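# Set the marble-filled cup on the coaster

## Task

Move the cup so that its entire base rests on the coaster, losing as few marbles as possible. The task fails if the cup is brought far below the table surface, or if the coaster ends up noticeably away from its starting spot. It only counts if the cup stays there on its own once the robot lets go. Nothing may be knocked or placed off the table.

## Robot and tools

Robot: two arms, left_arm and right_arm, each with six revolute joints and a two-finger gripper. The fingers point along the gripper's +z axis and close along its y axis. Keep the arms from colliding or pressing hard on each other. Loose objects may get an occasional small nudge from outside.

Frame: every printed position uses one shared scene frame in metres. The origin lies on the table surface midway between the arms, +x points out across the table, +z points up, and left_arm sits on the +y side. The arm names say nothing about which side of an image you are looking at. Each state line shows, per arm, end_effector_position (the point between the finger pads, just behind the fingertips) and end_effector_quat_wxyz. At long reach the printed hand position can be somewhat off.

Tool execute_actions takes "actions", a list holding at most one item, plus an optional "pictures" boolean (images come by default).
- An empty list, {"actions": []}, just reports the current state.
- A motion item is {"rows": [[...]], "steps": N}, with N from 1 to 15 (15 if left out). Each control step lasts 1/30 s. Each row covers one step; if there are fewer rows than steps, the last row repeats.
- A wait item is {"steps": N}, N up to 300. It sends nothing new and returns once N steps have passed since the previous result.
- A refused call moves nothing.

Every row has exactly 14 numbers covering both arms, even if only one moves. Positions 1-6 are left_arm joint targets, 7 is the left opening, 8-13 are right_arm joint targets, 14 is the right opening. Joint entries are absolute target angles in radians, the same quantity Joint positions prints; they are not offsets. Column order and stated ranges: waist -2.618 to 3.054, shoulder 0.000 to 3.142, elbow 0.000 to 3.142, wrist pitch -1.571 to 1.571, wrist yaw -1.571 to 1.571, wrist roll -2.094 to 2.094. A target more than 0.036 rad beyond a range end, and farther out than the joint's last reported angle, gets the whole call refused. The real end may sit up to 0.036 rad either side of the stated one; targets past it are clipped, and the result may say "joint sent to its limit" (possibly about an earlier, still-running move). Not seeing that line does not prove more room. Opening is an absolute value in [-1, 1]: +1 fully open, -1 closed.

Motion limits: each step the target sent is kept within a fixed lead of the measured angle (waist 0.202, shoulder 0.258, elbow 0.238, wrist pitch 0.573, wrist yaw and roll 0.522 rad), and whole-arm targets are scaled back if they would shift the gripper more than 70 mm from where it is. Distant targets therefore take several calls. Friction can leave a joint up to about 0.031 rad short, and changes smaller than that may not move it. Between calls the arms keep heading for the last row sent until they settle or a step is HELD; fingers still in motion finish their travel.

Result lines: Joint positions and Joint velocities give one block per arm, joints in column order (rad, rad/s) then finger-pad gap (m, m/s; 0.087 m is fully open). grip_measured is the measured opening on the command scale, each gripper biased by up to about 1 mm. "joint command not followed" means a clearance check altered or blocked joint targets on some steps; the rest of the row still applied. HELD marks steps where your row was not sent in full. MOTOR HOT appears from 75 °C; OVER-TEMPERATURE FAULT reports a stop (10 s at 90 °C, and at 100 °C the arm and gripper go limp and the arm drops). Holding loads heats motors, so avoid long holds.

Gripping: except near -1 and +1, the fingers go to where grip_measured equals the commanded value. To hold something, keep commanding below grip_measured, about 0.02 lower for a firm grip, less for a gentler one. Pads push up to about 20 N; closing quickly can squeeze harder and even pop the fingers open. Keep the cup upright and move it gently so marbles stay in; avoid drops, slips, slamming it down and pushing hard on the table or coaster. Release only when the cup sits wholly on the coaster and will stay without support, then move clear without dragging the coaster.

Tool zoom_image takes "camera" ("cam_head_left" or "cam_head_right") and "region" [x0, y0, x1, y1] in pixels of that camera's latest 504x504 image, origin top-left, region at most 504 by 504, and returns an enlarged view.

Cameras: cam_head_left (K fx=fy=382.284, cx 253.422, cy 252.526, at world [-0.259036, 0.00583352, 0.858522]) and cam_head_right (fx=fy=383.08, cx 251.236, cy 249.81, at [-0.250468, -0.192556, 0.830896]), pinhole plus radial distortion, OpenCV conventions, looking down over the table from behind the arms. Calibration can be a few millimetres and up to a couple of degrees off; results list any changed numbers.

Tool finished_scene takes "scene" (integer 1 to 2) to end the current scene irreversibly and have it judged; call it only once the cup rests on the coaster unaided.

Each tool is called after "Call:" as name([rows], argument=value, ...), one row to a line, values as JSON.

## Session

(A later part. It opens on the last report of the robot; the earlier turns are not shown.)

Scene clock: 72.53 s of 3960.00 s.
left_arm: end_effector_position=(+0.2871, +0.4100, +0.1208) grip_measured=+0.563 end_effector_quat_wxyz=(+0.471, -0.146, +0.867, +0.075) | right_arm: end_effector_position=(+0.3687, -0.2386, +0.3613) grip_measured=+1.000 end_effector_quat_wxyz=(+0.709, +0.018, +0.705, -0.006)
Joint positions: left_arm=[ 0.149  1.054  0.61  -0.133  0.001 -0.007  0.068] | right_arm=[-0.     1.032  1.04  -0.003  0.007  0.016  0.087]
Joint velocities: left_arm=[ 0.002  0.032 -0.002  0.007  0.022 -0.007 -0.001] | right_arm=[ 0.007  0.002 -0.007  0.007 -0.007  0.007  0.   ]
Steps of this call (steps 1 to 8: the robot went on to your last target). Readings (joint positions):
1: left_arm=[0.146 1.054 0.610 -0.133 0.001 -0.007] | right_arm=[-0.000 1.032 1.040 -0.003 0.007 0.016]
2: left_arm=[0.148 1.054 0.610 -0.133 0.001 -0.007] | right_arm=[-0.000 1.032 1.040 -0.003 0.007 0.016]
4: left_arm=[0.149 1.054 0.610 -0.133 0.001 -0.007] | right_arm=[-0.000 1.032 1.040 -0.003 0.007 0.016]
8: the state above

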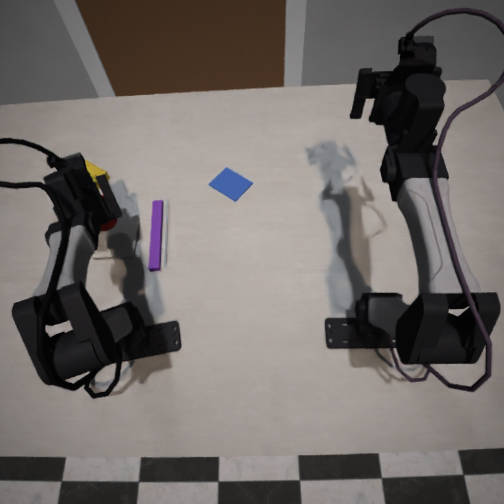

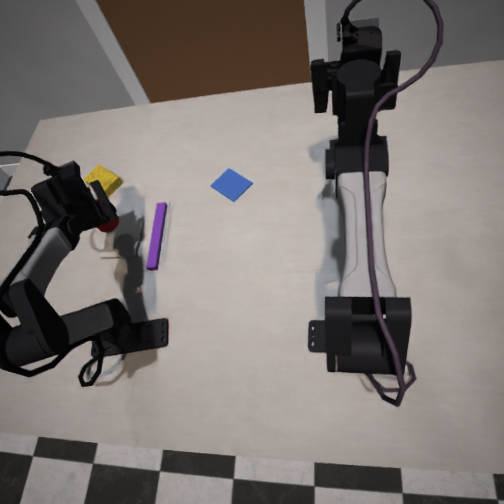

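Call:
execute_actions([
  {"rows":[[0.14,1.065,0.595,-0.11,0,0,0.53,0,1.032,1.04,0,0,0.016,1],[0.135,1.07,0.585,-0.09,0,0,0.53,0,1.032,1.04,0,0,0.016,1],[0.13,1.075,0.572,-0.065,0,0,0.53,0,1.032,1.04,0,0,0.016,1],[0.125,1.08,0.558,-0.04,0,0,0.53,0,1.032,1.04,0,0,0.016,1],[0.12,1.086,0.544,-0.02,0,0,0.53,0,1.032,1.04,0,0,0.016,1],[0.12,1.092,0.53,0,0,0,0.53,0,1.032,1.04,0,0,0.016,1],[0.12,1.098,0.516,0.02,0,0,0.53,0,1.032,1.04,0,0,0.016,1],[0.12,1.105,0.502,0.04,0,0,0.53,0,1.032,1.04,0,0,0.016,1],[0.12,1.112,0.488,0.06,0,0,0.53,0,1.032,1.04,0,0,0.016,1],[0.12,1.119,0.474,0.08,0,0,0.53,0,1.032,1.04,0,0,0.016,1],[0.12,1.126,0.46,0.1,0,0,0.53,0,1.032,1.04,0,0,0.016,1],[0.12,1.134,0.446,0.12,0,0,0.53,0,1.032,1.04,0,0,0.016,1],[0.12,1.142,0.432,0.133,0,0,0.53,0,1.032,1.04,0,0,0.016,1],[0.12,1.15,0.418,0.133,0,0,0.53,0,1.032,1.04,0,0,0.016,1],[0.12,1.158,0.403,0.133,0,0,0.53,0,1.032,1.04,0,0,0.016,1]]},
], pictures=false)

Call:
execute_actions([
  {"steps":12},
])

Call:
zoom_image(camera="cam_head_right", region=[50, 160, 190, 290])

Scene clock: 78.00 s of 3960.00 s.
left_arm: end_effector_position=(+0.2846, +0.4019, +0.0699) grip_measured=+0.563 end_effector_quat_wxyz=(+0.462, -0.137, +0.874, +0.069) | right_arm: end_effector_position=(+0.3687, -0.2386, +0.3613) grip_measured=+1.000 end_effector_quat_wxyz=(+0.709, +0.018, +0.705, -0.006)
Joint positions: left_arm=[ 0.127  1.129  0.45   0.08   0.001 -0.007  0.068] | right_arm=[-0.     1.032  1.04  -0.003  0.007  0.016  0.087]
Joint velocities: left_arm=[-0.002  0.188 -0.388  0.256 -0.007  0.007 -0.002] | right_arm=[-0.002 -0.002 -0.012 -0.007 -0.066  0.022  0.   ]
Steps of this call (steps 1 to 15: the robot went on to your last target; steps 16 to 110: nothing new was sent; then 1.30 s passed at rest; steps 111 to 125: all 15 steps of this action). Readings (joint positions):
111: left_arm=[0.149 1.054 0.610 -0.132 0.001 -0.007] | right_arm=[-0.000 1.032 1.040 -0.003 0.007 0.016]
112: left_arm=[0.148 1.054 0.610 -0.128 0.001 -0.007] | right_arm=[-0.000 1.032 1.040 -0.003 0.007 0.016]
114: left_arm=[0.141 1.054 0.602 -0.102 0.001 -0.007] | right_arm=[-0.000 1.032 1.040 -0.003 0.007 0.016]
118: left_arm=[0.128 1.072 0.554 -0.030 0.001 -0.007] | right_arm=[-0.000 1.032 1.040 -0.003 0.007 0.016]
125: the state above

Scene clock: 78.40 s of 3960.00 s.
left_arm: end_effector_position=(+0.2839, +0.4017, +0.0628) grip_measured=+0.563 end_effector_quat_wxyz=(+0.463, -0.137, +0.873, +0.069) | right_arm: end_effector_position=(+0.3687, -0.2386, +0.3613) grip_measured=+1.000 end_effector_quat_wxyz=(+0.709, +0.018, +0.705, -0.006)
Joint positions: left_arm=[ 0.127  1.143  0.424  0.121  0.001 -0.007  0.068] | right_arm=[-0.     1.032  1.04  -0.003  0.007  0.016  0.087]
Joint velocities: left_arm=[-0.012 -0.017 -0.007  0.037  0.095 -0.022 -0.001] | right_arm=[-0.002 -0.007  0.012  0.007 -0.007  0.007  0.   ]
Steps of this call (steps 1 to 12: the robot went on to your last target). Readings (joint positions):
1: left_arm=[0.127 1.135 0.438 0.087 0.001 -0.007] | right_arm=[-0.000 1.032 1.040 -0.003 0.007 0.016]
2: left_arm=[0.127 1.140 0.430 0.091 0.001 -0.007] | right_arm=[-0.000 1.032 1.040 -0.003 0.007 0.016]
4: left_arm=[0.127 1.143 0.424 0.103 0.001 -0.007] | right_arm=[-0.000 1.032 1.040 -0.003 0.007 0.016]
8: left_arm=[0.127 1.143 0.424 0.117 0.001 -0.007] | right_arm=[-0.000 1.032 1.040 -0.003 0.007 0.016]
12: the state above

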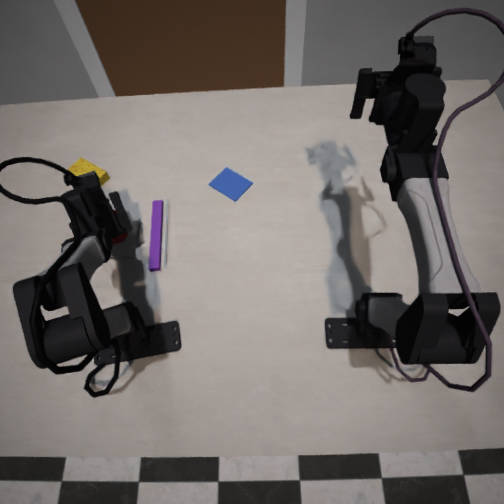

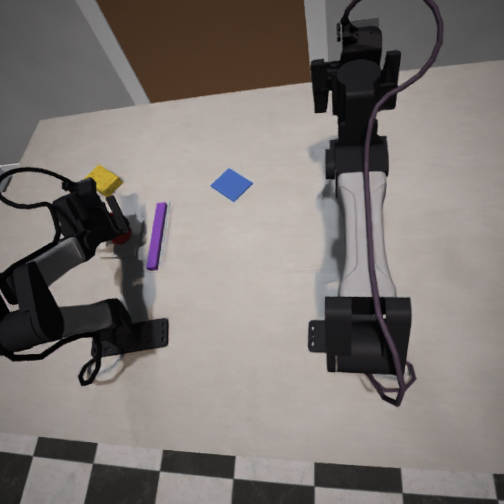

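Region (50, 160, 190, 290) of cam_head_right's 504x504 image, scaled by 3.600, with more detail than that image has; it fills the top 468 rows of this view, and the rest is white.

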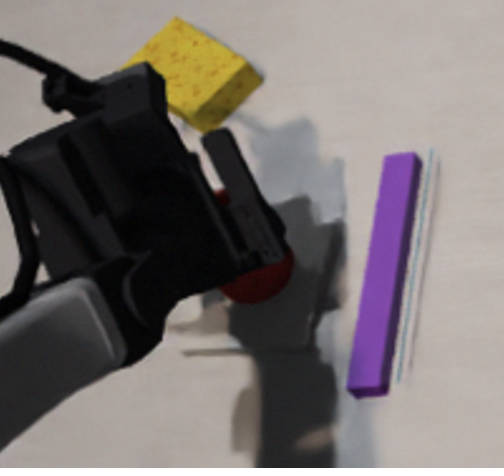

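Call:
execute_actions([
  {"rows":[[0.12,1.14,0.398,0.145,0,0,0.53,0,1.032,1.04,0,0,0.016,1],[0.12,1.14,0.393,0.15,0,0,0.53,0,1.032,1.04,0,0,0.016,1],[0.12,1.14,0.388,0.155,0,0,0.53,0,1.032,1.04,0,0,0.016,1],[0.12,1.14,0.383,0.16,0,0,0.53,0,1.032,1.04,0,0,0.016,1],[0.12,1.14,0.378,0.165,0,0,0.53,0,1.032,1.04,0,0,0.016,1],[0.12,1.14,0.373,0.17,0,0,0.53,0,1.032,1.04,0,0,0.016,1],[0.12,1.14,0.368,0.17,0,0,0.53,0,1.032,1.04,0,0,0.016,1],[0.12,1.14,0.363,0.17,0,0,0.53,0,1.032,1.04,0,0,0.016,1]]},
], pictures=false)

Call:
execute_actions([
  {"steps":8},
], pictures=false)

Scene clock: 81.80 s of 3960.00 s.
left_arm: end_effector_position=(+0.2828, +0.4014, +0.0583) grip_measured=+0.563 end_effector_quat_wxyz=(+0.470, -0.136, +0.869, +0.070) | right_arm: end_effector_position=(+0.3687, -0.2386, +0.3613) grip_measured=+1.000 end_effector_quat_wxyz=(+0.709, +0.018, +0.705, -0.006)
Joint positions: left_arm=[ 0.127  1.143  0.391  0.171  0.001 -0.007  0.068] | right_arm=[-0.     1.032  1.04  -0.003  0.007  0.016  0.087]
Joint velocities: left_arm=[-0.012 -0.002  0.002  0.051 -0.007 -0.007 -0.   ] | right_arm=[-0.007 -0.002 -0.002 -0.037 -0.066 -0.022  0.   ]
Steps of this call (steps 1 to 30: the robot went on to your last target; steps 31 to 87: nothing new was sent; steps 88 to 102: all 15 steps of this action). Readings (joint positions):
88: left_arm=[0.127 1.143 0.424 0.125 0.001 -0.007] | right_arm=[-0.000 1.032 1.040 -0.003 0.007 0.016]
89: left_arm=[0.127 1.143 0.424 0.128 0.001 -0.007] | right_arm=[-0.000 1.032 1.040 -0.003 0.007 0.016]
91: left_arm=[0.127 1.143 0.418 0.139 0.001 -0.007] | right_arm=[-0.000 1.032 1.040 -0.003 0.007 0.016]
95: left_arm=[0.127 1.143 0.396 0.157 0.001 -0.007] | right_arm=[-0.000 1.032 1.040 -0.003 0.007 0.016]
102: the state above

Scene clock: 82.07 s of 3960.00 s.
left_arm: end_effector_position=(+0.2829, +0.4014, +0.0584) grip_measured=+0.563 end_effector_quat_wxyz=(+0.470, -0.136, +0.869, +0.070) | right_arm: end_effector_position=(+0.3687, -0.2386, +0.3613) grip_measured=+1.000 end_effector_quat_wxyz=(+0.709, +0.018, +0.705, -0.006)
Joint positions: left_arm=[ 0.127  1.143  0.39   0.173  0.001 -0.007  0.068] | right_arm=[-0.     1.032  1.04  -0.003  0.007  0.016  0.087]
Joint velocities: left_arm=[ 0.007  0.017  0.002 -0.007 -0.066  0.051 -0.001] | right_arm=[ 0.002 -0.007  0.007 -0.007 -0.051  0.022  0.   ]
Steps of this call (steps 1 to 8: the robot went on to your last target). Readings (joint positions):
1: left_arm=[0.127 1.143 0.391 0.172 0.001 -0.007] | right_arm=[-0.000 1.032 1.040 -0.003 0.007 0.016]
2: left_arm=[0.127 1.143 0.390 0.172 0.001 -0.007] | right_arm=[-0.000 1.032 1.040 -0.003 0.007 0.016]
4: left_arm=[0.127 1.143 0.390 0.172 0.001 -0.007] | right_arm=[-0.000 1.032 1.040 -0.003 0.007 0.016]
8: the state above

Call:
execute_actions([
  {"rows":[[0.12,1.14,0.385,0.17,0,0,0.6,0,1.032,1.04,0,0,0.016,1],[0.12,1.14,0.385,0.17,0,0,0.7,0,1.032,1.04,0,0,0.016,1],[0.12,1.14,0.385,0.17,0,0,0.85,0,1.032,1.04,0,0,0.016,1],[0.12,1.14,0.385,0.17,0,0,1,0,1.032,1.04,0,0,0.016,1]],"steps":12},
], pictures=false)

Call:
execute_actions([
  {"rows":[[0.12,1.11,0.39,0.11,0,0,1,0,1.032,1.04,0,0,0.016,1],[0.12,1.07,0.39,0.06,0,0,1,0,1.032,1.04,0,0,0.016,1],[0.12,1.03,0.39,0.02,0,0,1,0,1.032,1.04,0,0,0.016,1],[0.12,0.99,0.39,-0.02,0,0,1,0,1.032,1.04,0,0,0.016,1],[0.12,0.95,0.4,-0.07,0,0,1,0,1.032,1.04,0,0,0.016,1],[0.12,0.91,0.41,-0.12,0,0,1,0,1.032,1.04,0,0,0.016,1],[0.12,0.87,0.42,-0.17,0,0,1,0,1.032,1.04,0,0,0.016,1],[0.12,0.83,0.43,-0.22,0,0,1,0,1.032,1.04,0,0,0.016,1],[0.12,0.79,0.44,-0.27,0,0,1,0,1.032,1.04,0,0,0.016,1],[0.12,0.75,0.46,-0.32,0,0,1,0,1.032,1.04,0,0,0.016,1],[0.12,0.7,0.48,-0.37,0,0,1,0,1.032,1.04,0,0,0.016,1],[0.12,0.65,0.5,-0.41,0,0,1,0,1.032,1.04,0,0,0.016,1],[0.12,0.6,0.52,-0.45,0,0,1,0,1.032,1.04,0,0,0.016,1],[0.12,0.55,0.54,-0.45,0,0,1,0,1.032,1.04,0,0,0.016,1]]},
], pictures=false)

Call:
execute_actions([
  {"rows":[[0.6,0.55,0.54,-0.45,0,0,1,0,1.032,1.04,0,0,0.016,1]]},
])

Call:
zoom_image(camera="cam_head_left", region=[50, 160, 190, 290])

Scene clock: 87.80 s of 3960.00 s.
left_arm: end_effector_position=(+0.2829, +0.4014, +0.0584) grip_measured=+1.000 end_effector_quat_wxyz=(+0.470, -0.136, +0.869, +0.070) | right_arm: end_effector_position=(+0.3687, -0.2386, +0.3613) grip_measured=+1.000 end_effector_quat_wxyz=(+0.709, +0.018, +0.705, -0.006)
Joint positions: left_arm=[ 0.127  1.143  0.39   0.173  0.001 -0.007  0.087] | right_arm=[-0.     1.032  1.04  -0.003  0.007  0.016  0.087]
Joint velocities: left_arm=[ 0.007 -0.012 -0.002  0.066  0.007 -0.007  0.   ] | right_arm=[-0.002 -0.002 -0.002 -0.007 -0.037  0.007  0.   ]
Steps of this call (steps 1 to 15: the robot went on to your last target; steps 16 to 90: nothing new was sent; then 2.33 s passed at rest; steps 91 to 102: all 12 steps of this action). Readings (joint positions):
91: left_arm=[0.127 1.143 0.390 0.173 0.001 -0.007] | right_arm=[-0.000 1.032 1.040 -0.003 0.007 0.016]
92: left_arm=[0.127 1.143 0.390 0.173 0.001 -0.007] | right_arm=[-0.000 1.032 1.040 -0.003 0.007 0.016]
94: left_arm=[0.127 1.143 0.390 0.173 0.001 -0.007] | right_arm=[-0.000 1.032 1.040 -0.003 0.007 0.016]
98: left_arm=[0.127 1.143 0.390 0.173 0.001 -0.007] | right_arm=[-0.000 1.032 1.040 -0.003 0.007 0.016]
102: the state above

Scene clock: 88.30 s of 3960.00 s.
left_arm: end_effector_position=(+0.2331, +0.3858, +0.1599) grip_measured=+1.000 end_effector_quat_wxyz=(+0.539, -0.130, +0.828, +0.080) | right_arm: end_effector_position=(+0.3687, -0.2386, +0.3613) grip_measured=+1.000 end_effector_quat_wxyz=(+0.709, +0.018, +0.705, -0.006)
Joint positions: left_arm=[ 0.127  0.607  0.507 -0.318  0.001 -0.007  0.087] | right_arm=[-0.     1.032  1.04  -0.003  0.007  0.016  0.087]
Joint velocities: left_arm=[ 0.002 -1.145  0.515 -0.608  0.022  0.037  0.   ] | right_arm=[-0.012  0.007 -0.017 -0.037  0.022 -0.081  0.   ]
Steps of this call (steps 1 to 15: all 15 steps of this action). Readings (joint positions):
1: left_arm=[0.127 1.140 0.390 0.168 0.001 -0.007] | right_arm=[-0.000 1.032 1.040 -0.003 0.007 0.016]
2: left_arm=[0.127 1.129 0.390 0.152 0.001 -0.007] | right_arm=[-0.000 1.032 1.040 -0.003 0.007 0.016]
4: left_arm=[0.127 1.074 0.390 0.100 0.001 -0.007] | right_arm=[-0.000 1.032 1.040 -0.003 0.007 0.016]
8: left_arm=[0.127 0.909 0.399 -0.035 0.001 -0.007] | right_arm=[-0.000 1.032 1.040 -0.003 0.007 0.016]
15: the state above

Scene clock: 88.80 s of 3960.00 s.
left_arm: end_effector_position=(+0.1604, +0.4813, +0.1677) grip_measured=+1.000 end_effector_quat_wxyz=(+0.501, -0.319, +0.779, +0.202) | right_arm: end_effector_position=(+0.3687, -0.2386, +0.3613) grip_measured=+1.000 end_effector_quat_wxyz=(+0.709, +0.018, +0.705, -0.006)
Joint positions: left_arm=[ 0.594  0.55   0.541 -0.421 -0.002 -0.006  0.087] | right_arm=[-0.     1.032  1.04  -0.003  0.007  0.016  0.087]
Joint velocities: left_arm=[ 0.012  0.002  0.002 -0.051 -0.037  0.022  0.   ] | right_arm=[-0.002  0.022 -0.002 -0.081 -0.066  0.051  0.   ]
Steps of this call (steps 1 to 15: all 15 steps of this action). Readings (joint positions):
1: left_arm=[0.161 0.575 0.522 -0.332 0.013 -0.006] | right_arm=[-0.000 1.032 1.040 -0.003 0.007 0.016]
2: left_arm=[0.234 0.558 0.534 -0.340 0.013 -0.006] | right_arm=[-0.000 1.032 1.040 -0.003 0.007 0.016]
4: left_arm=[0.386 0.550 0.541 -0.355 0.010 -0.006] | right_arm=[-0.000 1.032 1.040 -0.003 0.007 0.016]
8: left_arm=[0.586 0.550 0.541 -0.398 -0.002 -0.006] | right_arm=[-0.000 1.032 1.040 -0.003 0.007 0.016]
15: the state above

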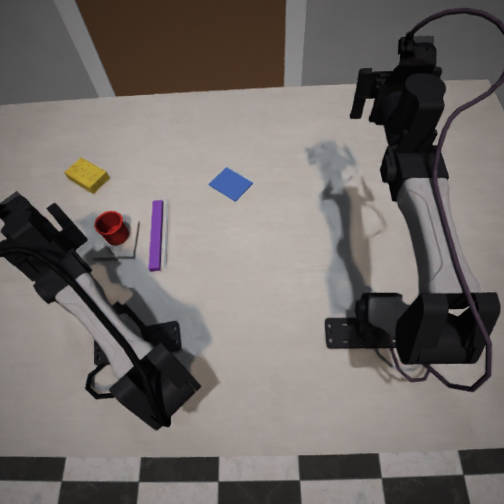

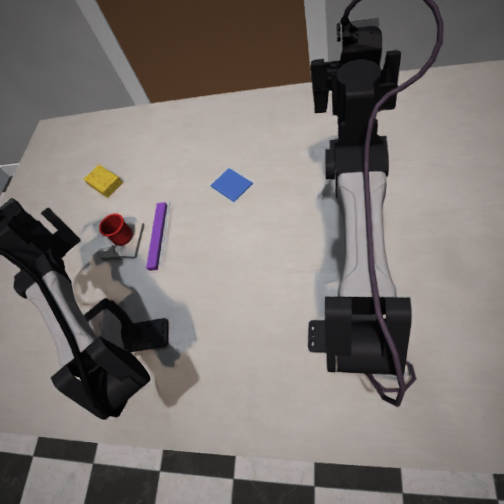

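Region (50, 160, 190, 290) of cam_head_left's 504x504 image, scaled by 3.600, with more detail than that image has; it fills the top 468 rows of this view, and the rest is white.

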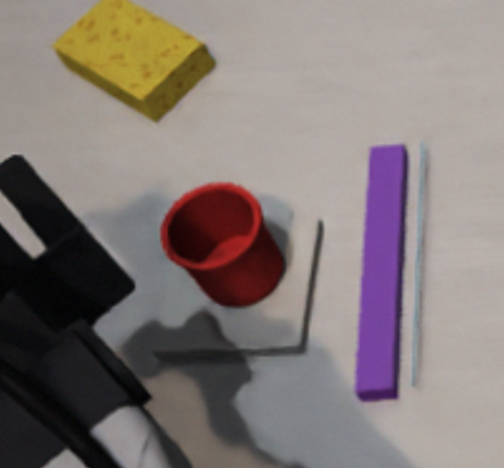

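On it (base far edge ≈237 vs coaster edge 220).

Call:
finished_scene(scene=1)

The scene is finished: the task was done.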